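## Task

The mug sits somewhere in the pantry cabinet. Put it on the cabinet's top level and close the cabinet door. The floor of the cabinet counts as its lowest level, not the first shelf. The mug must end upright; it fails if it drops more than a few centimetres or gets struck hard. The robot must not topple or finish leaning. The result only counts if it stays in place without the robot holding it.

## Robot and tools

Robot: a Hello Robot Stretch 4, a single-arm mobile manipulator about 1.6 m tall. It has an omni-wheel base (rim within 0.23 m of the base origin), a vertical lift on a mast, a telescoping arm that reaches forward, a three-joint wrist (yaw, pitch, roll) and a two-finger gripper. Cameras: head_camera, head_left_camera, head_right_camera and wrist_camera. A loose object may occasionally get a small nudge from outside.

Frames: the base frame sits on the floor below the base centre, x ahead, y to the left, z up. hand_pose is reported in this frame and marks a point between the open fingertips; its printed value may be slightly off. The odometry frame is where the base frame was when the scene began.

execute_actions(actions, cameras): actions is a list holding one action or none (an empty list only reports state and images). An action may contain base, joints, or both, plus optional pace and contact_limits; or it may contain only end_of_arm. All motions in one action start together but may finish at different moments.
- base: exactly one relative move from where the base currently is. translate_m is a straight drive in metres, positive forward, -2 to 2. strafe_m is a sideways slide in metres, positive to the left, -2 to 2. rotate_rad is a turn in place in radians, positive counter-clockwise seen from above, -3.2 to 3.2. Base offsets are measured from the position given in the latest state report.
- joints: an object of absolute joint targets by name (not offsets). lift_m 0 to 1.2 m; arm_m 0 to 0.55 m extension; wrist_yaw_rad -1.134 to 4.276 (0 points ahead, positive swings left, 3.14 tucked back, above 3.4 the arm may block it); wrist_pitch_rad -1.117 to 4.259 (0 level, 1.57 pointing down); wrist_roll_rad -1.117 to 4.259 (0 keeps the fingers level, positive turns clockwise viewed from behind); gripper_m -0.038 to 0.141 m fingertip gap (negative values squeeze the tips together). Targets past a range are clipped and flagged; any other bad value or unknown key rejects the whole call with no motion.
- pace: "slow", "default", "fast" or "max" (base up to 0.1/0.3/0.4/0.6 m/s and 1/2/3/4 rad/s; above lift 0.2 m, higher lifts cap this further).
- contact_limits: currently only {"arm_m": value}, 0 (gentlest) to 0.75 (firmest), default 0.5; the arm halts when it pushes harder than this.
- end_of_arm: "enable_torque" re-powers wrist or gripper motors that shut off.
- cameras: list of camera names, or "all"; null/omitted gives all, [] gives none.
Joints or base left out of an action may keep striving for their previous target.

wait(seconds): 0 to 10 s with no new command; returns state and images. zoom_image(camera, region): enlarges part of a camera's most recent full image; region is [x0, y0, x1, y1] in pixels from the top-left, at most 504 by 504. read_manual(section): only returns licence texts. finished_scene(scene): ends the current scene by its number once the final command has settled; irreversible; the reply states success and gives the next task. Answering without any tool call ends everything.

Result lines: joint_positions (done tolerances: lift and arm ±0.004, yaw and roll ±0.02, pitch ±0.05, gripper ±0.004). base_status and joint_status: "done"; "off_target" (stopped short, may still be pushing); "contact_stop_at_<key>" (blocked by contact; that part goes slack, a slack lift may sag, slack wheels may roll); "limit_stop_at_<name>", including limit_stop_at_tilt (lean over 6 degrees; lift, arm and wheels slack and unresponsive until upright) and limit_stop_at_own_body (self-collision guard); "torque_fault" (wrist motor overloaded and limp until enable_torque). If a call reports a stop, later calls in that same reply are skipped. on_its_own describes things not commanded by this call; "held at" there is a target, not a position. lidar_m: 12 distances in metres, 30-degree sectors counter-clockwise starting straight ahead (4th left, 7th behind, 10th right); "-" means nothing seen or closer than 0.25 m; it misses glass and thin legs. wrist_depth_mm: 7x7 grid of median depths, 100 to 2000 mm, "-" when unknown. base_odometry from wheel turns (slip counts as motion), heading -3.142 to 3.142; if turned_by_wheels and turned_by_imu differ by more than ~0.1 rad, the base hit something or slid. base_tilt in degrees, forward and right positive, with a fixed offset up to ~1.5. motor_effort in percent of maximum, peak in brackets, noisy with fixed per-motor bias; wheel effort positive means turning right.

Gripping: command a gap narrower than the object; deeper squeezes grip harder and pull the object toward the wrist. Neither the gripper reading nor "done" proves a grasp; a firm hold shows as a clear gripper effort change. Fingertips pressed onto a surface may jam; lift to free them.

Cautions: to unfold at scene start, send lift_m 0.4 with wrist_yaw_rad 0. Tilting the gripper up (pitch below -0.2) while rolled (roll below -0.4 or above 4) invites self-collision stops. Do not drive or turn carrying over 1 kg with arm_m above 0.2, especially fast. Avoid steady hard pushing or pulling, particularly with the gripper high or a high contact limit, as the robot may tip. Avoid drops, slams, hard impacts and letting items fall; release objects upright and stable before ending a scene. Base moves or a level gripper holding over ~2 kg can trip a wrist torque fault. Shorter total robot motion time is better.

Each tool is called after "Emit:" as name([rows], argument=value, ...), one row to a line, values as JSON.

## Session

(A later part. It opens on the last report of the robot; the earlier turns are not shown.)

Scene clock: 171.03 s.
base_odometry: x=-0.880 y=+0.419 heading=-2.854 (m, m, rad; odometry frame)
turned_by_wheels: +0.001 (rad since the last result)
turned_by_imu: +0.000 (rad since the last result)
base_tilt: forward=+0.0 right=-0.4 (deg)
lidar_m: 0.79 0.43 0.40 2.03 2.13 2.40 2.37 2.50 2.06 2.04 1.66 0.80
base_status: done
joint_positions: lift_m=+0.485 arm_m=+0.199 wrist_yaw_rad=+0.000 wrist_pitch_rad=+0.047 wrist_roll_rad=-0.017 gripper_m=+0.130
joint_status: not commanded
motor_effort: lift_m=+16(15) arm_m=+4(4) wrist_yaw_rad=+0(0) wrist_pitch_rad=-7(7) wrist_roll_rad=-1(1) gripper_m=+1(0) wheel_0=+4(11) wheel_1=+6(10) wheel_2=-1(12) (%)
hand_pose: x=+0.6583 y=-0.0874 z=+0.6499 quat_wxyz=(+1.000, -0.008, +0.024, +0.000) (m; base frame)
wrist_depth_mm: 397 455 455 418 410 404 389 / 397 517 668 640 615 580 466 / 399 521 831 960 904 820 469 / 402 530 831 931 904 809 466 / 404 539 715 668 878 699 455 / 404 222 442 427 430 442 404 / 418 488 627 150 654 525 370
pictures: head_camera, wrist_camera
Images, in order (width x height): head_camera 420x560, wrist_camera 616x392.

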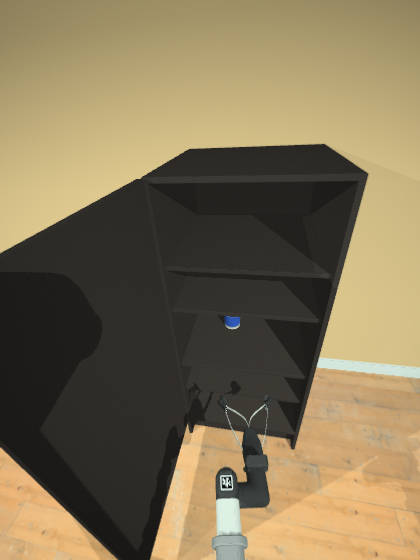

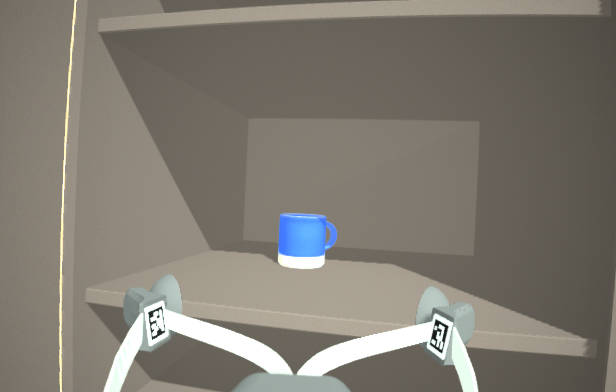

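Emit:
execute_actions([
  {"base":{"translate_m":0.15},"joints":{"wrist_pitch_rad":0.2,"lift_m":0.522,"gripper_m":0.14}},
], cameras=[])

Emit:
execute_actions([
  {"joints":{"arm_m":0.38},"contact_limits":{"arm_m":0.2}},
], cameras=["head_camera","wrist_camera"])

Scene clock: 185.87 s.
base_odometry: x=-1.023 y=+0.376 heading=-2.854 (m, m, rad; odometry frame)
turned_by_wheels: +0.000 (rad since the last result)
turned_by_imu: +0.000 (rad since the last result)
base_tilt: forward=+0.0 right=-0.4 (deg)
lidar_m: 0.64 0.38 0.33 2.08 2.10 2.53 2.53 2.56 2.09 2.06 1.49 0.66
base_status: done
joint_positions: lift_m=+0.522 arm_m=+0.199 wrist_yaw_rad=+0.000 wrist_pitch_rad=+0.202 wrist_roll_rad=-0.017 gripper_m=+0.140
joint_status: all done
motor_effort: lift_m=+23(25) arm_m=+4(4) wrist_yaw_rad=+0(1) wrist_pitch_rad=-6(7) wrist_roll_rad=-1(1) gripper_m=+2(0) wheel_0=+3(9) wheel_1=+5(10) wheel_2=-4(12) (%)
hand_pose: x=+0.6528 y=-0.0874 z=+0.6420 quat_wxyz=(+0.995, -0.008, +0.101, +0.001) (m; base frame)
wrist_depth_mm: 347 462 591 569 549 544 496 / 347 473 715 759 723 691 525 / 353 480 741 778 759 732 521 / 359 488 699 676 759 723 504 / 368 442 488 500 512 530 473 / 314 213 332 336 347 330 355 / 382 439 274 159 251 248 277
pictures: none
No camera images: the call's "cameras" was empty. Leave "cameras" out to get every camera's image.

Scene clock: 187.50 s.
base_odometry: x=-1.023 y=+0.376 heading=-2.854 (m, m, rad; odometry frame)
turned_by_wheels: +0.000 (rad since the last result)
turned_by_imu: +0.000 (rad since the last result)
base_tilt: forward=+0.0 right=-0.4 (deg)
lidar_m: 0.63 0.34 0.33 2.05 2.08 2.54 2.51 2.55 2.09 2.08 1.50 0.64
base_status: not commanded
joint_positions: lift_m=+0.522 arm_m=+0.379 wrist_yaw_rad=+0.000 wrist_pitch_rad=+0.202 wrist_roll_rad=-0.017 gripper_m=+0.140
joint_status: all done
motor_effort: lift_m=+23(23) arm_m=+4(4) wrist_yaw_rad=-1(1) wrist_pitch_rad=-7(7) wrist_roll_rad=-1(1) gripper_m=-1(0) wheel_0=+3(3) wheel_1=+5(5) wheel_2=-4(4) (%)
contact_limits: arm_m 0.2
hand_pose: x=+0.8327 y=-0.0874 z=+0.6419 quat_wxyz=(+0.995, -0.008, +0.101, +0.001) (m; base frame)
wrist_depth_mm: 314 415 549 569 539 530 500 / 314 421 603 580 559 539 517 / 319 430 615 597 574 544 530 / 325 439 634 597 585 559 535 / 327 424 473 320 508 535 500 / 303 213 329 322 343 329 353 / 246 240 237 160 244 247 274
pictures: head_camera, wrist_camera
Images, in order (width x height): head_camera 420x560, wrist_camera 616x392.

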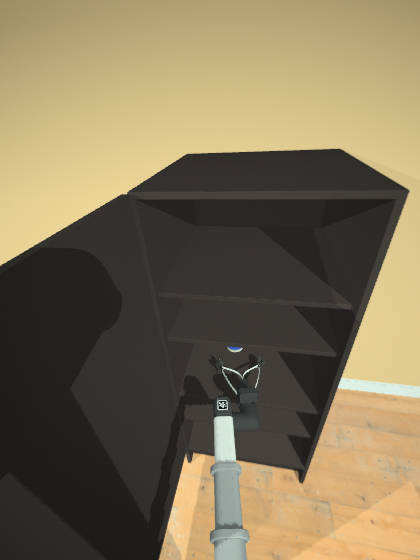

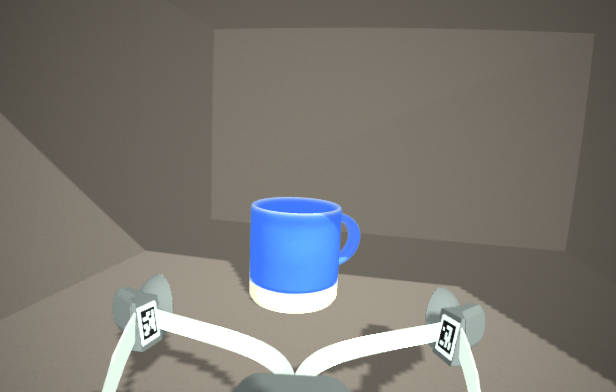

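Emit:
execute_actions([
  {"joints":{"arm_m":0.51},"contact_limits":{"arm_m":0.15},"pace":"slow"},
], cameras=["wrist_camera"])

Scene clock: 196.30 s.
base_odometry: x=-1.023 y=+0.376 heading=-2.854 (m, m, rad; odometry frame)
turned_by_wheels: +0.000 (rad since the last result)
turned_by_imu: +0.000 (rad since the last result)
base_tilt: forward=+0.0 right=-0.3 (deg)
lidar_m: 0.63 0.37 0.33 2.06 2.11 2.55 2.52 2.55 2.10 2.08 1.46 0.66
base_status: not commanded
joint_positions: lift_m=+0.522 arm_m=+0.509 wrist_yaw_rad=+0.000 wrist_pitch_rad=+0.202 wrist_roll_rad=-0.017 gripper_m=+0.140
joint_status: all done
motor_effort: lift_m=+24(23) arm_m=+4(2) wrist_yaw_rad=+0(0) wrist_pitch_rad=-7(7) wrist_roll_rad=-1(1) gripper_m=+1(1) wheel_0=+3(3) wheel_1=+5(5) wheel_2=-4(4) (%)
contact_limits: arm_m 0.15
hand_pose: x=+0.9627 y=-0.0874 z=+0.6419 quat_wxyz=(+0.995, -0.008, +0.101, +0.001) (m; base frame)
wrist_depth_mm: 286 375 466 449 430 410 399 / 286 382 484 459 442 424 407 / 291 392 492 469 449 430 413 / 294 399 500 477 455 436 418 / 298 392 402 256 462 439 433 / 290 213 191 186 322 327 355 / 244 239 199 160 244 248 276
pictures: wrist_camera
Images, in order (width x height): wrist_camera 616x392.

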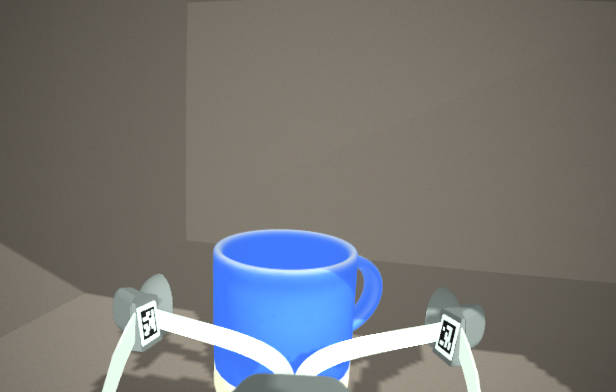

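Emit:
execute_actions([
  {"joints":{"gripper_m":0.095},"base":{"strafe_m":0.008},"pace":"slow"},
], cameras=["wrist_camera"])

Scene clock: 203.07 s.
base_odometry: x=-1.021 y=+0.369 heading=-2.854 (m, m, rad; odometry frame)
turned_by_wheels: +0.000 (rad since the last result)
turned_by_imu: +0.000 (rad since the last result)
base_tilt: forward=+0.0 right=-0.4 (deg)
lidar_m: 0.65 0.37 0.32 2.03 2.10 2.53 2.51 2.55 2.08 2.09 1.50 0.64
base_status: done
joint_positions: lift_m=+0.522 arm_m=+0.509 wrist_yaw_rad=+0.000 wrist_pitch_rad=+0.202 wrist_roll_rad=-0.017 gripper_m=+0.095
joint_status: all done
motor_effort: lift_m=+23(23) arm_m=+5(5) wrist_yaw_rad=+1(0) wrist_pitch_rad=-7(7) wrist_roll_rad=-1(0) gripper_m=+2(1) wheel_0=-3(7) wheel_1=+6(10) wheel_2=+0(2) (%)
hand_pose: x=+0.9627 y=-0.0874 z=+0.6419 quat_wxyz=(+0.995, -0.008, +0.101, +0.001) (m; base frame)
wrist_depth_mm: 277 364 469 452 433 410 399 / 277 368 480 462 442 424 404 / 282 382 492 469 452 430 413 / 286 387 508 477 462 433 424 / 289 389 439 253 466 445 430 / 287 315 199 185 216 345 353 / 243 232 210 160 232 260 274
pictures: wrist_camera
Images, in order (width x height): wrist_camera 616x392.

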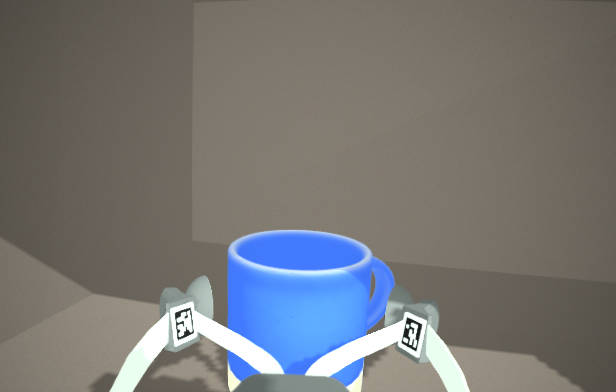

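Emit:
zoom_image(camera="wrist_camera", region=[320, 220, 480, 392])

Region (320, 220, 480, 392) of wrist_camera's 616x392 image, scaled by 2.930; it fills the left 469 columns of this view, and the rest is white.

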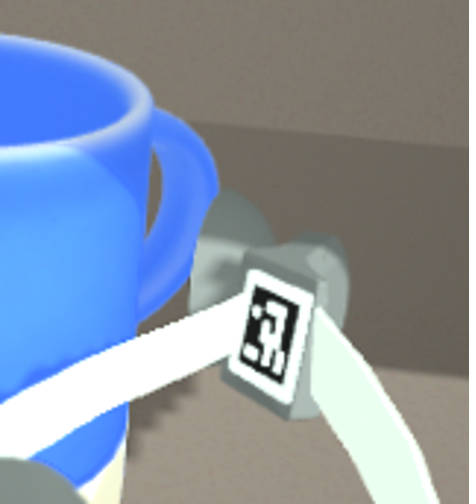

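Emit:
execute_actions([
  {"joints":{"gripper_m":0.03}},
], cameras=["wrist_camera"])

Scene clock: 209.10 s.
base_odometry: x=-1.021 y=+0.369 heading=-2.854 (m, m, rad; odometry frame)
turned_by_wheels: +0.000 (rad since the last result)
turned_by_imu: +0.000 (rad since the last result)
base_tilt: forward=+0.0 right=-0.4 (deg)
lidar_m: 0.64 0.39 0.29 2.06 2.11 2.51 2.52 2.56 2.08 2.09 1.47 0.63
base_status: not commanded
joint_positions: lift_m=+0.522 arm_m=+0.509 wrist_yaw_rad=+0.000 wrist_pitch_rad=+0.206 wrist_roll_rad=-0.017 gripper_m=+0.030
joint_status: all done
motor_effort: lift_m=+23(23) arm_m=+4(5) wrist_yaw_rad=-1(0) wrist_pitch_rad=-17(16) wrist_roll_rad=+0(2) gripper_m=-19(16) wheel_0=-3(3) wheel_1=+6(6) wheel_2=+0(0) (%)
hand_pose: x=+0.9626 y=-0.0873 z=+0.6410 quat_wxyz=(+0.995, -0.008, +0.103, +0.001) (m; base frame)
wrist_depth_mm: 277 362 469 449 430 413 399 / 278 370 480 459 442 418 404 / 282 379 492 469 449 427 418 / 285 389 500 480 459 442 424 / 290 384 424 238 455 442 430 / 283 310 187 169 195 340 345 / 240 178 181 171 186 241 270
pictures: wrist_camera
Images, in order (width x height): wrist_camera 616x392.

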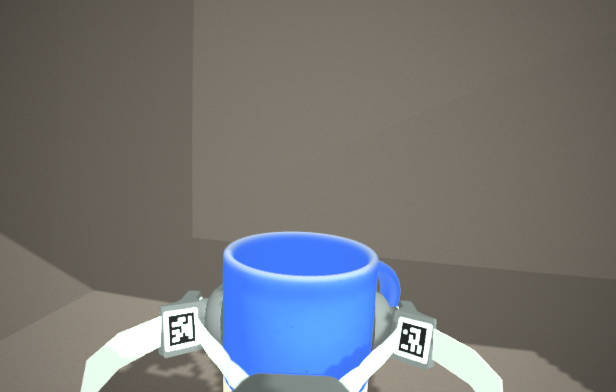

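Emit:
execute_actions([
  {"joints":{"lift_m":0.55},"pace":"slow"},
], cameras=["wrist_camera"])

Emit:
execute_actions([
  {"joints":{"arm_m":0.05}},
], cameras=["head_camera","wrist_camera"])

Scene clock: 213.57 s.
base_odometry: x=-1.021 y=+0.369 heading=-2.854 (m, m, rad; odometry frame)
turned_by_wheels: +0.000 (rad since the last result)
turned_by_imu: +0.000 (rad since the last result)
base_tilt: forward=-0.1 right=-0.3 (deg)
lidar_m: 0.65 0.36 0.31 2.05 2.07 2.54 2.52 2.56 2.10 2.10 1.51 0.63
base_status: not commanded
joint_positions: lift_m=+0.550 arm_m=+0.509 wrist_yaw_rad=+0.000 wrist_pitch_rad=+0.206 wrist_roll_rad=-0.017 gripper_m=+0.030
joint_status: all done
motor_effort: lift_m=+25(25) arm_m=+5(4) wrist_yaw_rad=-1(1) wrist_pitch_rad=-18(18) wrist_roll_rad=-2(1) gripper_m=-19(17) wheel_0=-3(3) wheel_1=+6(6) wheel_2=+0(0) (%)
hand_pose: x=+0.9626 y=-0.0873 z=+0.6687 quat_wxyz=(+0.995, -0.008, +0.103, +0.001) (m; base frame)
wrist_depth_mm: 277 364 462 445 427 413 397 / 277 370 480 462 439 424 404 / 282 382 488 473 452 433 415 / 286 387 500 480 455 439 421 / 289 394 496 241 466 449 430 / 293 351 186 169 195 407 407 / 277 178 180 172 186 287 312
pictures: wrist_camera
Images, in order (width x height): wrist_camera 616x392.

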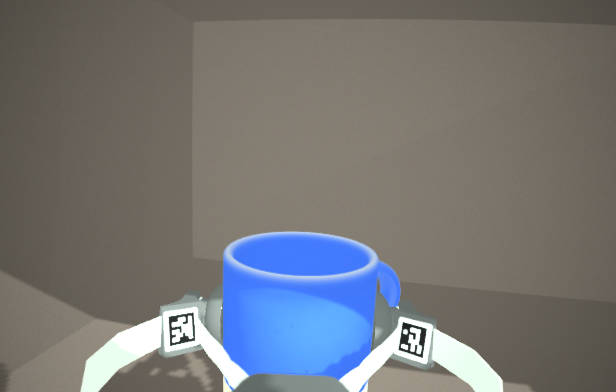

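Scene clock: 216.00 s.
base_odometry: x=-1.021 y=+0.369 heading=-2.854 (m, m, rad; odometry frame)
turned_by_wheels: +0.000 (rad since the last result)
turned_by_imu: +0.000 (rad since the last result)
base_tilt: forward=+0.0 right=-0.3 (deg)
lidar_m: 0.65 0.38 0.31 2.03 2.10 2.50 2.52 2.55 2.10 2.10 1.51 0.65
base_status: not commanded
joint_positions: lift_m=+0.550 arm_m=+0.051 wrist_yaw_rad=+0.000 wrist_pitch_rad=+0.207 wrist_roll_rad=-0.017 gripper_m=+0.030
joint_status: all done
motor_effort: lift_m=+25(25) arm_m=-4(3) wrist_yaw_rad=+0(1) wrist_pitch_rad=-19(19) wrist_roll_rad=-1(0) gripper_m=-20(18) wheel_0=-3(3) wheel_1=+6(6) wheel_2=+0(0) (%)
hand_pose: x=+0.5040 y=-0.0875 z=+0.6686 quat_wxyz=(+0.995, -0.008, +0.103, +0.001) (m; base frame)
wrist_depth_mm: 379 469 492 480 459 452 430 / 379 504 768 904 854 750 504 / 384 512 788 931 891 854 477 / 397 517 768 946 904 831 466 / 399 500 508 240 597 603 477 / 404 484 187 169 196 410 413 / 415 178 181 171 185 535 427
pictures: head_camera, wrist_camera
Images, in order (width x height): head_camera 420x560, wrist_camera 616x392.

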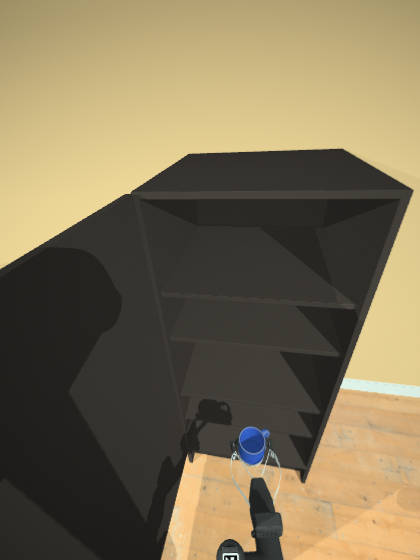

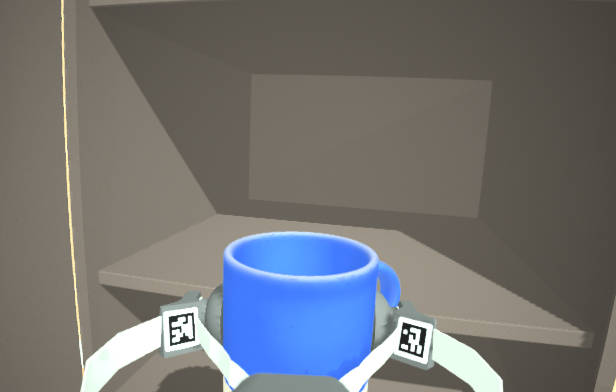

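Emit:
execute_actions([
  {"joints":{"lift_m":1.07}},
], cameras=["head_camera","wrist_camera"])

Scene clock: 225.30 s.
base_odometry: x=-1.021 y=+0.369 heading=-2.854 (m, m, rad; odometry frame)
turned_by_wheels: +0.000 (rad since the last result)
turned_by_imu: +0.000 (rad since the last result)
base_tilt: forward=+0.0 right=-0.4 (deg)
lidar_m: 0.65 0.38 0.31 2.03 2.09 2.56 2.52 2.55 2.10 2.09 1.50 0.66
base_status: not commanded
joint_positions: lift_m=+1.070 arm_m=+0.051 wrist_yaw_rad=+0.000 wrist_pitch_rad=+0.206 wrist_roll_rad=-0.017 gripper_m=+0.030
joint_status: all done
motor_effort: lift_m=+24(26) arm_m=-4(4) wrist_yaw_rad=+0(0) wrist_pitch_rad=-19(19) wrist_roll_rad=-1(2) gripper_m=-18(16) wheel_0=-3(3) wheel_1=+6(7) wheel_2=+0(0) (%)
hand_pose: x=+0.5040 y=-0.0875 z=+1.1886 quat_wxyz=(+0.995, -0.008, +0.103, +0.001) (m; base frame)
wrist_depth_mm: 382 407 407 392 370 332 319 / 384 500 668 798 723 634 488 / 392 508 798 931 878 854 477 / 397 521 798 946 917 831 473 / 399 500 539 240 627 640 473 / 404 466 187 169 195 430 413 / 413 177 181 171 186 377 394
pictures: head_camera, wrist_camera
Images, in order (width x height): head_camera 420x560, wrist_camera 616x392.

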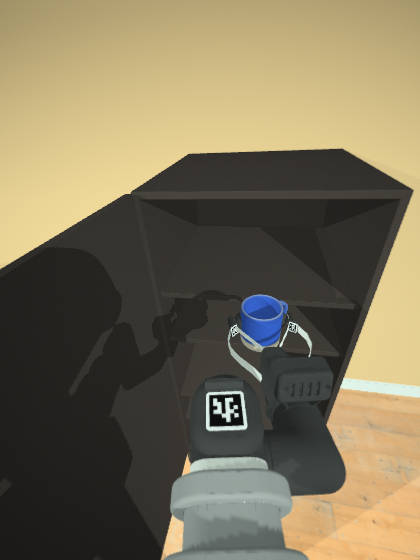

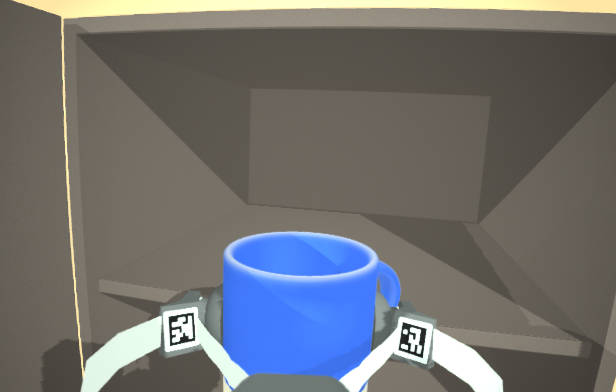

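Emit:
execute_actions([
  {"joints":{"lift_m":1.058,"arm_m":0.4},"contact_limits":{"arm_m":0.2}},
], cameras=["head_camera","wrist_camera"])

Emit:
execute_actions([
  {"joints":{"lift_m":1.034},"pace":"slow"},
], cameras=["wrist_camera"])

Scene clock: 234.47 s.
base_odometry: x=-1.021 y=+0.369 heading=-2.854 (m, m, rad; odometry frame)
turned_by_wheels: +0.000 (rad since the last result)
turned_by_imu: +0.000 (rad since the last result)
base_tilt: forward=+0.1 right=-0.3 (deg)
lidar_m: 0.62 0.38 0.30 2.02 2.10 2.53 2.52 2.57 2.09 2.08 1.49 0.63
base_status: not commanded
joint_positions: lift_m=+1.058 arm_m=+0.399 wrist_yaw_rad=+0.000 wrist_pitch_rad=+0.206 wrist_roll_rad=-0.017 gripper_m=+0.030
joint_status: all done
motor_effort: lift_m=+16(21) arm_m=+4(7) wrist_yaw_rad=+0(0) wrist_pitch_rad=-18(20) wrist_roll_rad=-1(1) gripper_m=-19(19) wheel_0=-3(3) wheel_1=+6(6) wheel_2=+0(0) (%)
contact_limits: arm_m 0.2
hand_pose: x=+0.8525 y=-0.0874 z=+1.1774 quat_wxyz=(+0.995, -0.008, +0.103, +0.001) (m; base frame)
wrist_depth_mm: 300 377 415 402 387 382 362 / 300 399 585 569 549 521 496 / 304 410 597 574 559 535 512 / 309 418 615 591 569 539 517 / 314 427 508 241 564 549 525 / 315 368 186 169 196 404 407 / 285 178 180 171 185 286 310
pictures: head_camera, wrist_camera
Images, in order (width x height): head_camera 420x560, wrist_camera 616x392.

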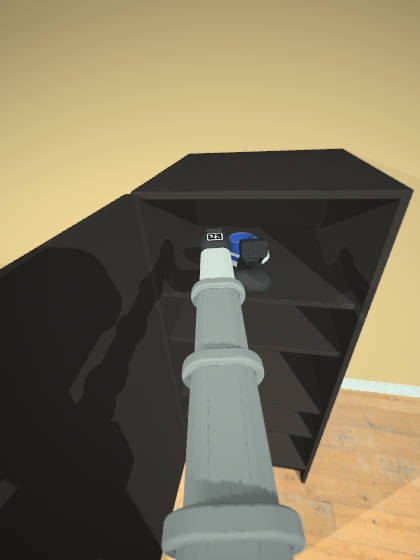

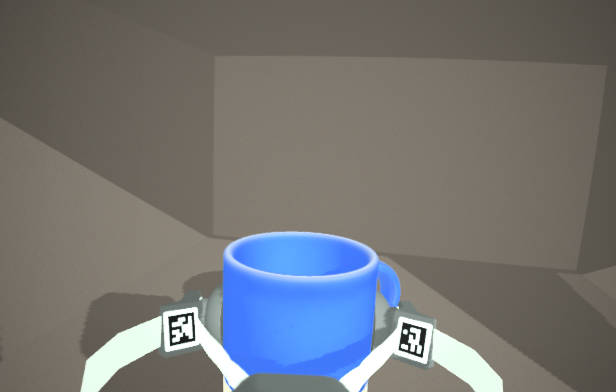

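Scene clock: 235.43 s.
base_odometry: x=-1.021 y=+0.369 heading=-2.854 (m, m, rad; odometry frame)
turned_by_wheels: +0.000 (rad since the last result)
turned_by_imu: +0.000 (rad since the last result)
base_tilt: forward=-0.1 right=-0.3 (deg)
lidar_m: 0.64 0.40 0.31 2.02 2.08 2.55 2.52 2.55 2.11 2.09 1.50 0.64
base_status: not commanded
joint_positions: lift_m=+1.034 arm_m=+0.399 wrist_yaw_rad=+0.000 wrist_pitch_rad=+0.206 wrist_roll_rad=-0.017 gripper_m=+0.030
joint_status: all done
motor_effort: lift_m=+16(16) arm_m=+5(4) wrist_yaw_rad=-1(0) wrist_pitch_rad=-18(18) wrist_roll_rad=-1(1) gripper_m=-18(20) wheel_0=-3(3) wheel_1=+6(6) wheel_2=+0(0) (%)
hand_pose: x=+0.8525 y=-0.0874 z=+1.1534 quat_wxyz=(+0.995, -0.008, +0.103, +0.001) (m; base frame)
wrist_depth_mm: 301 394 508 488 477 469 442 / 300 399 580 564 544 521 500 / 303 413 597 574 554 525 512 / 310 424 615 585 569 544 521 / 317 402 433 240 508 521 517 / 296 319 186 168 195 349 349 / 245 179 180 172 186 248 274
pictures: wrist_camera
Images, in order (width x height): wrist_camera 616x392.

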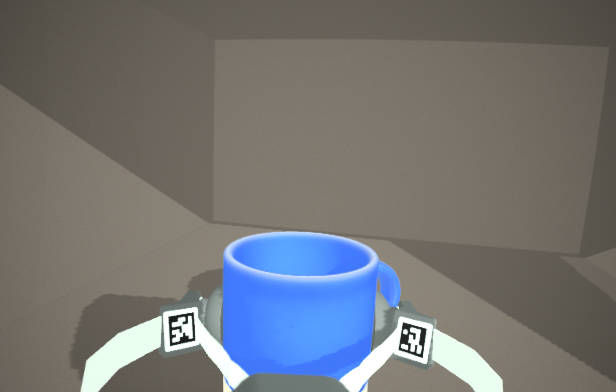

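Emit:
execute_actions([
  {"joints":{"lift_m":1.027},"pace":"slow"},
], cameras=[])

Scene clock: 238.13 s.
base_odometry: x=-1.021 y=+0.369 heading=-2.854 (m, m, rad; odometry frame)
turned_by_wheels: +0.000 (rad since the last result)
turned_by_imu: +0.000 (rad since the last result)
base_tilt: forward=+0.0 right=-0.4 (deg)
lidar_m: 0.65 0.39 0.31 2.03 2.10 2.54 2.51 2.56 2.11 2.09 1.50 0.66
base_status: not commanded
joint_positions: lift_m=+1.027 arm_m=+0.399 wrist_yaw_rad=+0.000 wrist_pitch_rad=+0.202 wrist_roll_rad=-0.017 gripper_m=+0.030
joint_status: all done
motor_effort: lift_m=+14(16) arm_m=+4(4) wrist_yaw_rad=+0(0) wrist_pitch_rad=-6(18) wrist_roll_rad=-1(1) gripper_m=-20(17) wheel_0=-3(3) wheel_1=+6(6) wheel_2=+0(0) (%)
hand_pose: x=+0.8528 y=-0.0874 z=+1.1478 quat_wxyz=(+0.995, -0.008, +0.101, +0.001) (m; base frame)
wrist_depth_mm: 300 392 508 500 480 477 449 / 301 402 580 569 539 517 496 / 304 410 591 574 554 525 512 / 310 415 609 591 574 549 521 / 312 404 427 241 504 517 517 / 294 310 186 169 196 343 345 / 239 177 181 171 189 242 268
pictures: none
No camera images: the call's "cameras" was empty. Leave "cameras" out to get every camera's image.

Mug weight is now on the shelf. Release.

Emit:
execute_actions([
  {"joints":{"gripper_m":0.125}},
], cameras=["wrist_camera"])

Scene clock: 241.17 s.
base_odometry: x=-1.021 y=+0.369 heading=-2.854 (m, m, rad; odometry frame)
turned_by_wheels: +0.000 (rad since the last result)
turned_by_imu: +0.000 (rad since the last result)
base_tilt: forward=+0.0 right=-0.4 (deg)
lidar_m: 0.64 0.38 0.31 2.04 2.10 2.54 2.52 2.58 2.10 2.09 1.47 0.65
base_status: not commanded
joint_positions: lift_m=+1.027 arm_m=+0.399 wrist_yaw_rad=+0.000 wrist_pitch_rad=+0.202 wrist_roll_rad=-0.017 gripper_m=+0.125
joint_status: all done
motor_effort: lift_m=+14(14) arm_m=+4(5) wrist_yaw_rad=+2(2) wrist_pitch_rad=-6(6) wrist_roll_rad=-2(1) gripper_m=+0(16) wheel_0=-3(3) wheel_1=+6(6) wheel_2=+0(0) (%)
hand_pose: x=+0.8527 y=-0.0875 z=+1.1478 quat_wxyz=(+0.995, -0.008, +0.101, +0.001) (m; base frame)
wrist_depth_mm: 300 394 512 500 484 477 452 / 301 399 585 564 544 512 500 / 307 407 603 580 559 530 512 / 309 421 615 597 569 549 517 / 312 404 424 248 500 517 517 / 291 273 202 183 250 340 345 / 238 230 211 156 229 254 268
pictures: wrist_camera
Images, in order (width x height): wrist_camera 616x392.

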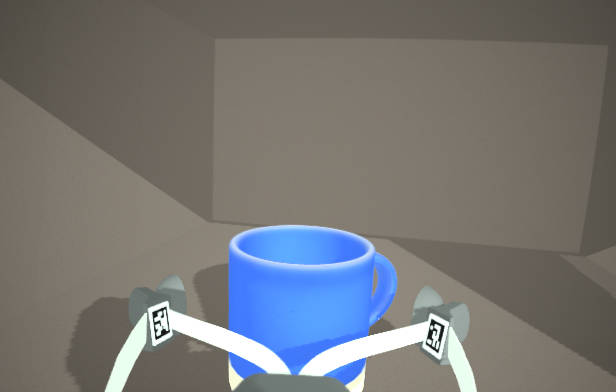

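Emit:
execute_actions([
  {"joints":{"arm_m":0.005,"lift_m":1.032},"pace":"default"},
], cameras=["wrist_camera"])

Emit:
execute_actions([
  {"base":{"translate_m":-0.36},"joints":{"lift_m":0.6,"gripper_m":0.0,"wrist_pitch_rad":0.04,"wrist_yaw_rad":-0.6},"pace":"fast"},
], cameras=[])

Emit:
execute_actions([
  {"base":{"rotate_rad":-0.2},"pace":"fast"},
], cameras=["head_camera","head_left_camera"])

Scene clock: 258.43 s.
base_odometry: x=-1.021 y=+0.369 heading=-2.854 (m, m, rad; odometry frame)
turned_by_wheels: +0.000 (rad since the last result)
turned_by_imu: +0.000 (rad since the last result)
base_tilt: forward=+0.0 right=-0.4 (deg)
lidar_m: 0.65 0.37 0.32 2.04 2.09 2.54 2.51 2.55 2.10 2.08 1.49 0.65
base_status: not commanded
joint_positions: lift_m=+1.032 arm_m=+0.006 wrist_yaw_rad=+0.000 wrist_pitch_rad=+0.203 wrist_roll_rad=-0.017 gripper_m=+0.125
joint_status: all done
motor_effort: lift_m=+23(23) arm_m=-4(5) wrist_yaw_rad=+1(1) wrist_pitch_rad=-8(8) wrist_roll_rad=-1(1) gripper_m=-2(1) wheel_0=-3(3) wheel_1=+6(6) wheel_2=+0(0) (%)
hand_pose: x=+0.4593 y=-0.0874 z=+1.1518 quat_wxyz=(+0.995, -0.008, +0.101, +0.001) (m; base frame)
wrist_depth_mm: 394 477 496 477 459 455 424 / 394 517 741 931 917 732 484 / 399 521 809 976 960 842 477 / 404 530 768 640 946 768 462 / 407 517 539 508 525 535 449 / 413 480 741 768 691 427 415 / 424 512 535 156 554 559 436
pictures: wrist_camera
Images, in order (width x height): wrist_camera 616x392.

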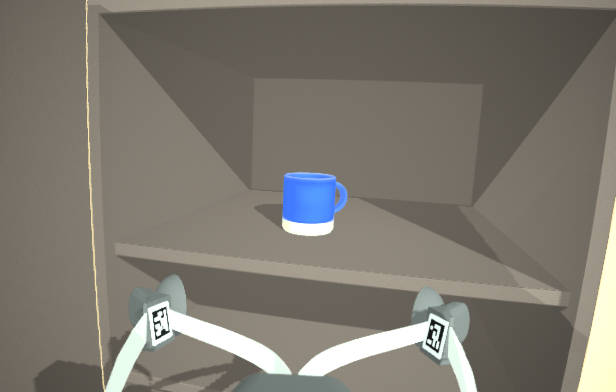

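Scene clock: 260.93 s.
base_odometry: x=-0.676 y=+0.471 heading=-2.854 (m, m, rad; odometry frame)
turned_by_wheels: -0.001 (rad since the last result)
turned_by_imu: +0.000 (rad since the last result)
base_tilt: forward=+0.0 right=-0.4 (deg)
lidar_m: 0.86 0.56 2.74 1.99 2.16 2.19 2.17 2.42 2.04 2.01 1.94 1.01
base_status: done
joint_positions: lift_m=+0.600 arm_m=+0.006 wrist_yaw_rad=-0.600 wrist_pitch_rad=+0.043 wrist_roll_rad=-0.017 gripper_m=+0.000
joint_status: all done
motor_effort: lift_m=+15(22) arm_m=-4(5) wrist_yaw_rad=+0(8) wrist_pitch_rad=-8(11) wrist_roll_rad=-1(1) gripper_m=-1(7) wheel_0=-4(10) wheel_1=-5(10) wheel_2=+3(13) (%)
hand_pose: x=+0.3652 y=-0.2349 z=+0.7662 quat_wxyz=(+0.955, -0.002, +0.023, -0.295) (m; base frame)
wrist_depth_mm: 820 1229 1397 1537 1661 1983 1921 / 960 946 1397 1537 1661 1863 1983 / 1160 1229 1430 1537 1708 1921 - / 1160 1281 1397 1537 1661 1983 1921 / 1138 1281 1397 1537 1756 1863 1983 / 866 946 946 211 1756 1921 1983 / 904 904 186 185 183 1921 1921
pictures: none
No camera images: the call's "cameras" was empty. Leave "cameras" out to get every camera's image.

Scene clock: 261.77 s.
base_odometry: x=-0.676 y=+0.471 heading=-3.053 (m, m, rad; odometry frame)
turned_by_wheels: -0.199 (rad since the last result)
turned_by_imu: -0.200 (rad since the last result)
base_tilt: forward=+0.0 right=-0.5 (deg)
lidar_m: 0.99 0.57 2.21 2.04 2.04 2.25 2.16 2.25 2.12 2.01 2.09 1.66
base_status: done
joint_positions: lift_m=+0.600 arm_m=+0.006 wrist_yaw_rad=-0.600 wrist_pitch_rad=+0.043 wrist_roll_rad=-0.017 gripper_m=+0.000
joint_status: not commanded
motor_effort: lift_m=+15(15) arm_m=-4(5) wrist_yaw_rad=+0(1) wrist_pitch_rad=-8(8) wrist_roll_rad=-1(1) gripper_m=-5(1) wheel_0=+3(9) wheel_1=+5(10) wheel_2=+2(10) (%)
hand_pose: x=+0.3652 y=-0.2349 z=+0.7662 quat_wxyz=(+0.955, -0.002, +0.023, -0.295) (m; base frame)
wrist_depth_mm: 1138 1281 1537 1756 - - 1756 / 946 1336 1499 1756 - - 1756 / 1138 1308 1499 1808 - - 1808 / 1138 1308 1537 1756 - - 1808 / 1118 1336 1537 1756 - - 1756 / 820 1336 1464 209 - - 1756 / 854 1281 186 185 182 1921 1756
pictures: head_camera, head_left_camera
Images, in order (width x height): head_camera 420x560, head_left_camera 420x672.

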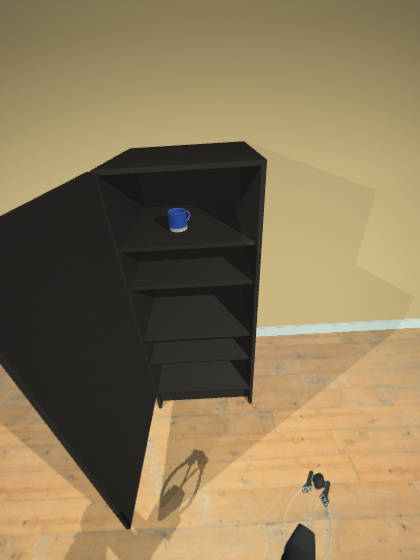

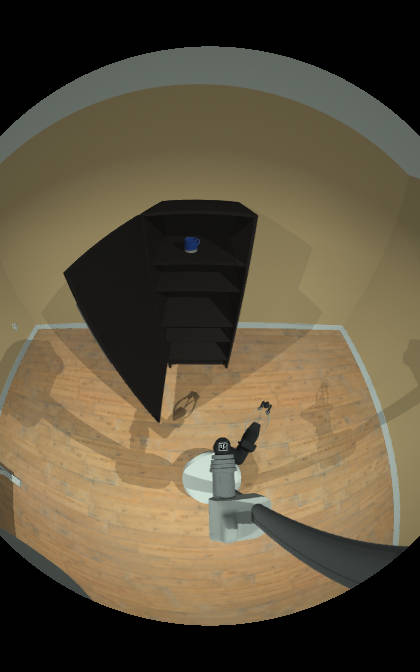

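Emit:
execute_actions([
  {"base":{"strafe_m":0.69},"pace":"fast"},
], cameras=["head_camera","head_right_camera"])

Scene clock: 266.97 s.
base_odometry: x=-0.615 y=-0.217 heading=-3.053 (m, m, rad; odometry frame)
turned_by_wheels: +0.000 (rad since the last result)
turned_by_imu: +0.001 (rad since the last result)
base_tilt: forward=+0.0 right=-0.4 (deg)
lidar_m: 1.15 1.64 2.13 1.93 1.34 1.77 2.16 2.24 2.84 2.71 2.26 0.51
base_status: done
joint_positions: lift_m=+0.600 arm_m=+0.006 wrist_yaw_rad=-0.600 wrist_pitch_rad=+0.043 wrist_roll_rad=-0.017 gripper_m=+0.000
joint_status: not commanded
motor_effort: lift_m=+16(15) arm_m=-4(4) wrist_yaw_rad=+0(0) wrist_pitch_rad=-9(8) wrist_roll_rad=+0(1) gripper_m=-1(3) wheel_0=+2(15) wheel_1=+2(15) wheel_2=+0(2) (%)
hand_pose: x=+0.3652 y=-0.2349 z=+0.7662 quat_wxyz=(+0.955, -0.002, +0.023, -0.295) (m; base frame)
wrist_depth_mm: 1160 1205 508 336 - - - / 1182 1160 496 332 - - - / 1182 1118 484 329 - - - / 1182 1060 477 343 - - - / 1182 1060 469 340 - - - / 1182 1025 462 209 - - - / 1182 1008 185 185 183 - -
pictures: head_camera, head_right_camera
Images, in order (width x height): head_camera 420x560, head_right_camera 420x672.

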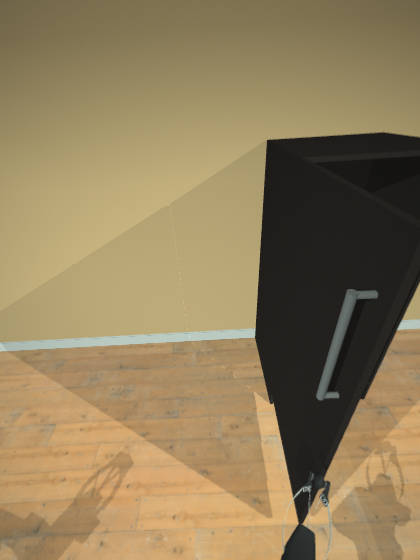

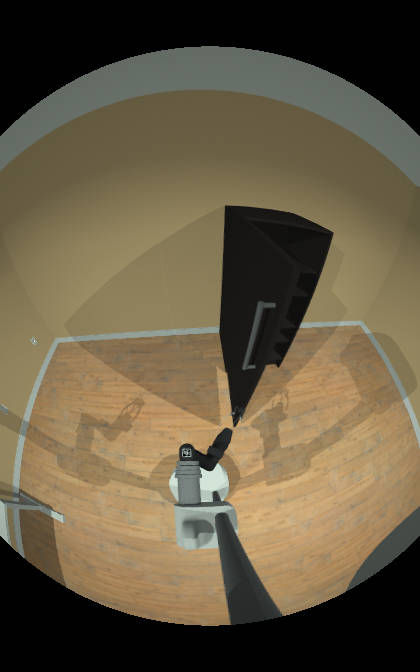

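Emit:
execute_actions([
  {"base":{"translate_m":0.2},"joints":{"arm_m":0.05}},
], cameras=["wrist_camera"])

Emit:
execute_actions([
  {"base":{"strafe_m":-0.2},"joints":{"arm_m":0.1},"pace":"slow"},
], cameras=["head_camera","wrist_camera"])

Scene clock: 277.20 s.
base_odometry: x=-0.814 y=-0.234 heading=-3.053 (m, m, rad; odometry frame)
turned_by_wheels: +0.000 (rad since the last result)
turned_by_imu: -0.001 (rad since the last result)
base_tilt: forward=+0.0 right=-0.4 (deg)
lidar_m: 1.14 1.42 1.92 2.01 1.43 1.78 2.37 2.49 2.83 2.72 0.35 0.31
base_status: done
joint_positions: lift_m=+0.600 arm_m=+0.049 wrist_yaw_rad=-0.600 wrist_pitch_rad=+0.043 wrist_roll_rad=-0.017 gripper_m=+0.000
joint_status: all done
motor_effort: lift_m=+16(15) arm_m=+5(5) wrist_yaw_rad=+1(1) wrist_pitch_rad=-9(9) wrist_roll_rad=-1(1) gripper_m=-2(3) wheel_0=+3(7) wheel_1=+4(9) wheel_2=-3(13) (%)
hand_pose: x=+0.4087 y=-0.2349 z=+0.7662 quat_wxyz=(+0.955, -0.002, +0.023, -0.295) (m; base frame)
wrist_depth_mm: 960 1025 521 329 240 189 - / 946 1025 508 327 238 187 164 / 960 1008 496 322 236 187 163 / 960 1025 492 319 236 186 162 / 960 1008 484 314 233 185 162 / 976 1008 480 209 224 182 160 / 960 1008 186 185 183 181 -
pictures: wrist_camera
Images, in order (width x height): wrist_camera 616x392.

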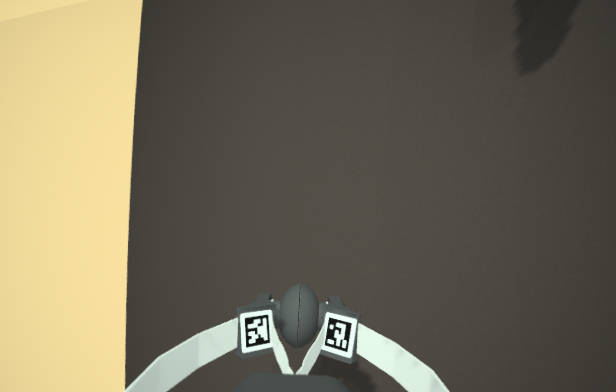

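Scene clock: 280.33 s.
base_odometry: x=-0.832 y=-0.035 heading=-3.053 (m, m, rad; odometry frame)
turned_by_wheels: +0.000 (rad since the last result)
turned_by_imu: +0.000 (rad since the last result)
base_tilt: forward=-0.1 right=-0.4 (deg)
lidar_m: 0.72 1.44 1.93 2.24 1.63 2.02 2.37 2.48 2.61 2.51 0.56 0.60
base_status: done
joint_positions: lift_m=+0.600 arm_m=+0.099 wrist_yaw_rad=-0.600 wrist_pitch_rad=+0.043 wrist_roll_rad=-0.017 gripper_m=+0.000
joint_status: all done
motor_effort: lift_m=+15(15) arm_m=+5(7) wrist_yaw_rad=+0(13) wrist_pitch_rad=-9(8) wrist_roll_rad=-1(1) gripper_m=-2(3) wheel_0=+5(12) wheel_1=-7(11) wheel_2=+0(3) (%)
hand_pose: x=+0.4587 y=-0.2348 z=+0.7662 quat_wxyz=(+0.955, -0.002, +0.023, -0.295) (m; base frame)
wrist_depth_mm: 427 407 387 373 351 340 327 / 647 407 387 366 353 336 327 / 430 404 387 370 355 338 327 / 427 407 387 368 353 338 327 / 424 407 387 368 351 338 325 / 424 407 384 210 351 338 327 / 424 404 185 185 182 338 324
pictures: head_camera, wrist_camera
Images, in order (width x height): head_camera 420x560, wrist_camera 616x392.

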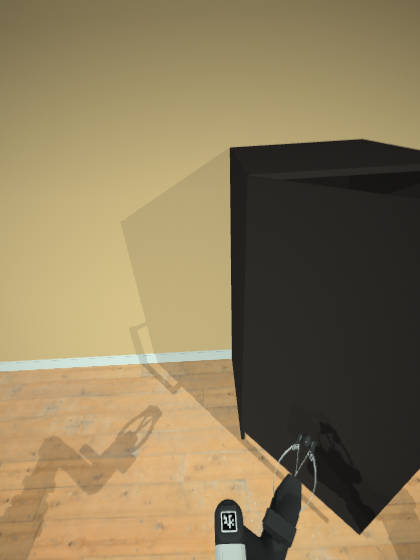

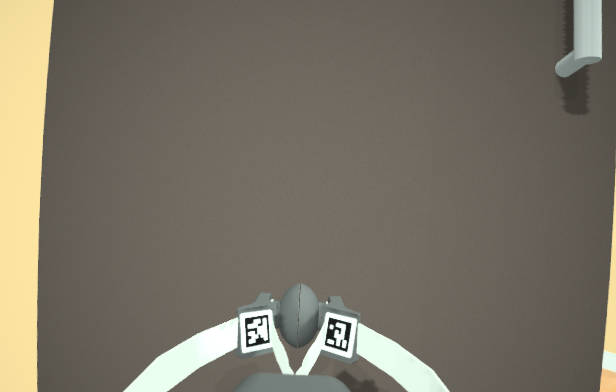

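Emit:
execute_actions([
  {"base":{"strafe_m":-0.17},"pace":"slow"},
], cameras=[])

Emit:
execute_actions([
  {"joints":{"arm_m":0.3},"pace":"slow","contact_limits":{"arm_m":0.2}},
], cameras=["head_camera","wrist_camera"])

Scene clock: 288.13 s.
base_odometry: x=-0.847 y=+0.134 heading=-3.053 (m, m, rad; odometry frame)
turned_by_wheels: +0.000 (rad since the last result)
turned_by_imu: -0.001 (rad since the last result)
base_tilt: forward=+0.0 right=-0.4 (deg)
lidar_m: 0.61 1.41 1.97 2.40 1.74 2.28 2.37 2.48 2.43 2.35 1.97 0.54
base_status: done
joint_positions: lift_m=+0.600 arm_m=+0.099 wrist_yaw_rad=-0.600 wrist_pitch_rad=+0.043 wrist_roll_rad=-0.017 gripper_m=+0.000
joint_status: not commanded
motor_effort: lift_m=+15(16) arm_m=+5(4) wrist_yaw_rad=-1(0) wrist_pitch_rad=-9(9) wrist_roll_rad=-1(2) gripper_m=-4(6) wheel_0=+4(9) wheel_1=-5(11) wheel_2=+0(0) (%)
hand_pose: x=+0.4587 y=-0.2348 z=+0.7662 quat_wxyz=(+0.955, -0.002, +0.023, -0.295) (m; base frame)
wrist_depth_mm: 324 320 314 312 307 - - / 324 320 314 310 309 1983 - / 324 319 315 310 309 - - / 324 320 315 310 309 - - / 325 319 315 312 309 - 1983 / 324 320 315 210 309 - - / 325 319 186 185 182 - 1983
pictures: none
No camera images: the call's "cameras" was empty. Leave "cameras" out to get every camera's image.

Scene clock: 291.43 s.
base_odometry: x=-0.847 y=+0.134 heading=-3.053 (m, m, rad; odometry frame)
turned_by_wheels: +0.000 (rad since the last result)
turned_by_imu: +0.000 (rad since the last result)
base_tilt: forward=-0.1 right=-0.3 (deg)
lidar_m: 0.75 1.43 1.92 2.41 1.75 2.28 2.35 2.47 2.45 2.35 2.00 0.80
base_status: not commanded
joint_positions: lift_m=+0.600 arm_m=+0.299 wrist_yaw_rad=-0.600 wrist_pitch_rad=+0.043 wrist_roll_rad=-0.017 gripper_m=+0.000
joint_status: all done
motor_effort: lift_m=+16(16) arm_m=+4(7) wrist_yaw_rad=+2(22) wrist_pitch_rad=-8(8) wrist_roll_rad=-1(2) gripper_m=-1(3) wheel_0=+3(4) wheel_1=-4(5) wheel_2=-1(1) (%)
contact_limits: arm_m 0.2
hand_pose: x=+0.6586 y=-0.2349 z=+0.7662 quat_wxyz=(+0.955, -0.002, +0.023, -0.295) (m; base frame)
wrist_depth_mm: 264 290 332 379 433 1661 - / 263 294 334 382 439 1618 - / 264 294 334 384 452 1618 1921 / 266 298 336 384 449 1708 1983 / 267 297 334 389 452 1661 1983 / 266 297 327 208 459 1708 1983 / 268 291 186 185 183 1661 1863
pictures: head_camera, wrist_camera
Images, in order (width x height): head_camera 420x560, wrist_camera 616x392.

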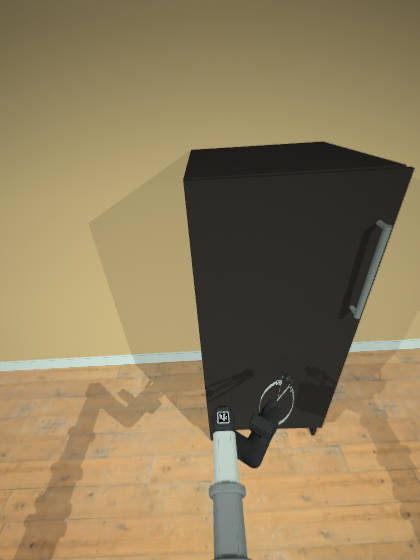

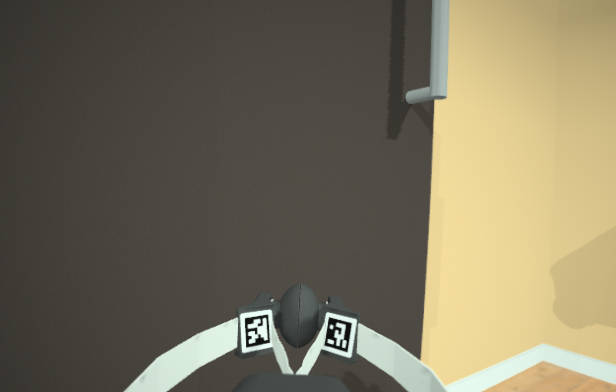

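Emit:
execute_actions([
  {"joints":{"arm_m":0.42},"pace":"slow","contact_limits":{"arm_m":0.1}},
], cameras=["head_camera","wrist_camera"])

Scene clock: 298.00 s.
base_odometry: x=-0.847 y=+0.134 heading=-3.053 (m, m, rad; odometry frame)
turned_by_wheels: +0.000 (rad since the last result)
turned_by_imu: +0.000 (rad since the last result)
base_tilt: forward=-0.1 right=-0.4 (deg)
lidar_m: 0.77 1.42 1.93 2.40 1.74 2.30 2.37 2.48 2.43 2.34 1.99 0.82
base_status: not commanded
joint_positions: lift_m=+0.600 arm_m=+0.419 wrist_yaw_rad=-0.600 wrist_pitch_rad=+0.043 wrist_roll_rad=-0.017 gripper_m=+0.000
joint_status: all done
motor_effort: lift_m=+16(15) arm_m=+5(1) wrist_yaw_rad=+1(0) wrist_pitch_rad=-8(8) wrist_roll_rad=-1(1) gripper_m=-5(2) wheel_0=+3(3) wheel_1=-4(4) wheel_2=-1(1) (%)
contact_limits: arm_m 0.1
hand_pose: x=+0.7786 y=-0.2349 z=+0.7662 quat_wxyz=(+0.955, -0.002, +0.023, -0.295) (m; base frame)
wrist_depth_mm: 168 187 213 246 291 362 1808 / 168 188 214 248 293 359 1808 / 168 189 216 249 296 366 1808 / 169 190 216 249 297 368 1863 / 170 190 217 252 297 370 1863 / 171 191 210 210 300 375 1983 / 172 186 186 185 182 379 1808
pictures: head_camera, wrist_camera
Images, in order (width x height): head_camera 420x560, wrist_camera 616x392.

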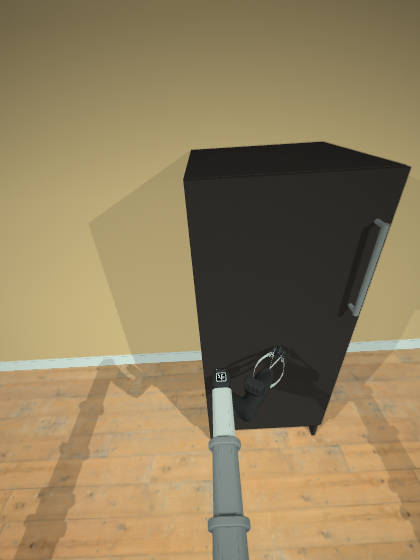

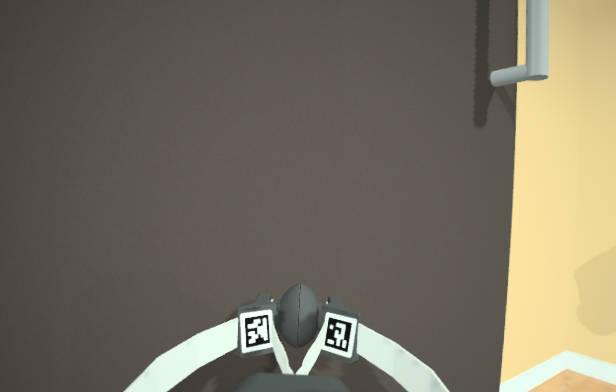

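Emit:
execute_actions([
  {"joints":{"arm_m":0.432},"pace":"slow","contact_limits":{"arm_m":0.1}},
], cameras=["head_camera"])

Scene clock: 301.07 s.
base_odometry: x=-0.847 y=+0.134 heading=-3.053 (m, m, rad; odometry frame)
turned_by_wheels: +0.000 (rad since the last result)
turned_by_imu: +0.000 (rad since the last result)
base_tilt: forward=+0.0 right=-0.4 (deg)
lidar_m: 0.77 1.44 1.93 2.40 1.72 2.27 2.36 2.47 2.43 2.33 1.98 0.81
base_status: not commanded
joint_positions: lift_m=+0.600 arm_m=+0.430 wrist_yaw_rad=-0.614 wrist_pitch_rad=+0.043 wrist_roll_rad=-0.017 gripper_m=+0.000
joint_status: all done
on_its_own: wrist_yaw_rad is at rest, and its effort (+40) is outside its rest range (-13 to +13)
motor_effort: lift_m=+15(16) arm_m=+10(12) wrist_yaw_rad=+40(41) wrist_pitch_rad=-8(8) wrist_roll_rad=-1(1) gripper_m=-3(5) wheel_0=+3(3) wheel_1=-5(4) wheel_2=-1(1) (%)
contact_limits: arm_m 0.1
hand_pose: x=+0.7864 y=-0.2375 z=+0.7662 quat_wxyz=(+0.953, -0.002, +0.023, -0.302) (m; base frame)
wrist_depth_mm: 161 179 205 238 285 355 1921 / 160 180 206 239 286 355 1863 / 161 182 208 242 286 357 1921 / 162 181 208 242 287 362 1921 / 162 183 209 243 290 364 1863 / 163 184 206 209 293 368 1921 / 165 180 179 170 183 373 1863
pictures: head_camera
Images, in order (width x height): head_camera 420x560.

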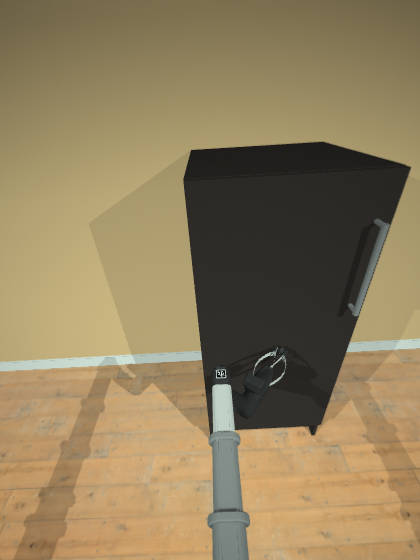

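Door is firmly shut. Retract.

Emit:
execute_actions([
  {"joints":{"arm_m":0.33}},
], cameras=["head_camera"])

Emit:
finished_scene(scene=1)

Scene clock: 304.90 s.
base_odometry: x=-0.847 y=+0.134 heading=-3.053 (m, m, rad; odometry frame)
turned_by_wheels: +0.000 (rad since the last result)
turned_by_imu: +0.000 (rad since the last result)
base_tilt: forward=+0.0 right=-0.4 (deg)
lidar_m: 0.76 1.41 1.96 2.41 1.72 2.25 2.34 2.46 2.47 2.35 1.99 0.82
base_status: not commanded
joint_positions: lift_m=+0.600 arm_m=+0.331 wrist_yaw_rad=-0.600 wrist_pitch_rad=+0.043 wrist_roll_rad=-0.017 gripper_m=+0.000
joint_status: all done
motor_effort: lift_m=+16(16) arm_m=-4(8) wrist_yaw_rad=+1(40) wrist_pitch_rad=-8(9) wrist_roll_rad=-1(1) gripper_m=-5(5) wheel_0=+2(3) wheel_1=-4(4) wheel_2=-2(2) (%)
hand_pose: x=+0.6902 y=-0.2349 z=+0.7662 quat_wxyz=(+0.955, -0.002, +0.023, -0.295) (m; base frame)
wrist_depth_mm: 242 267 304 353 418 1618 1921 / 240 270 306 355 424 1576 1921 / 242 268 309 355 424 1618 1921 / 244 272 310 359 427 1618 1983 / 243 273 310 362 430 1576 1983 / 245 273 298 208 430 1661 1983 / 247 266 186 185 183 1661 1983
pictures: head_camera
Images, in order (width x height): head_camera 420x560.

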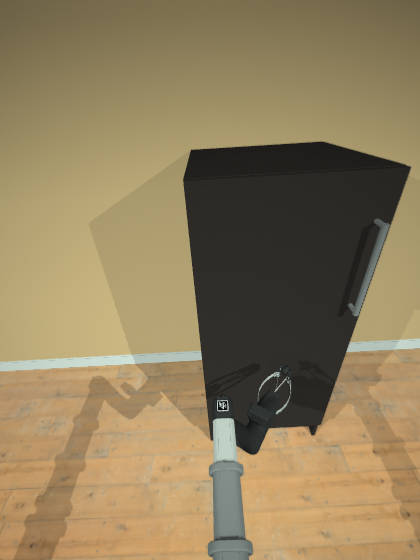

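The scene is finished: the task was done.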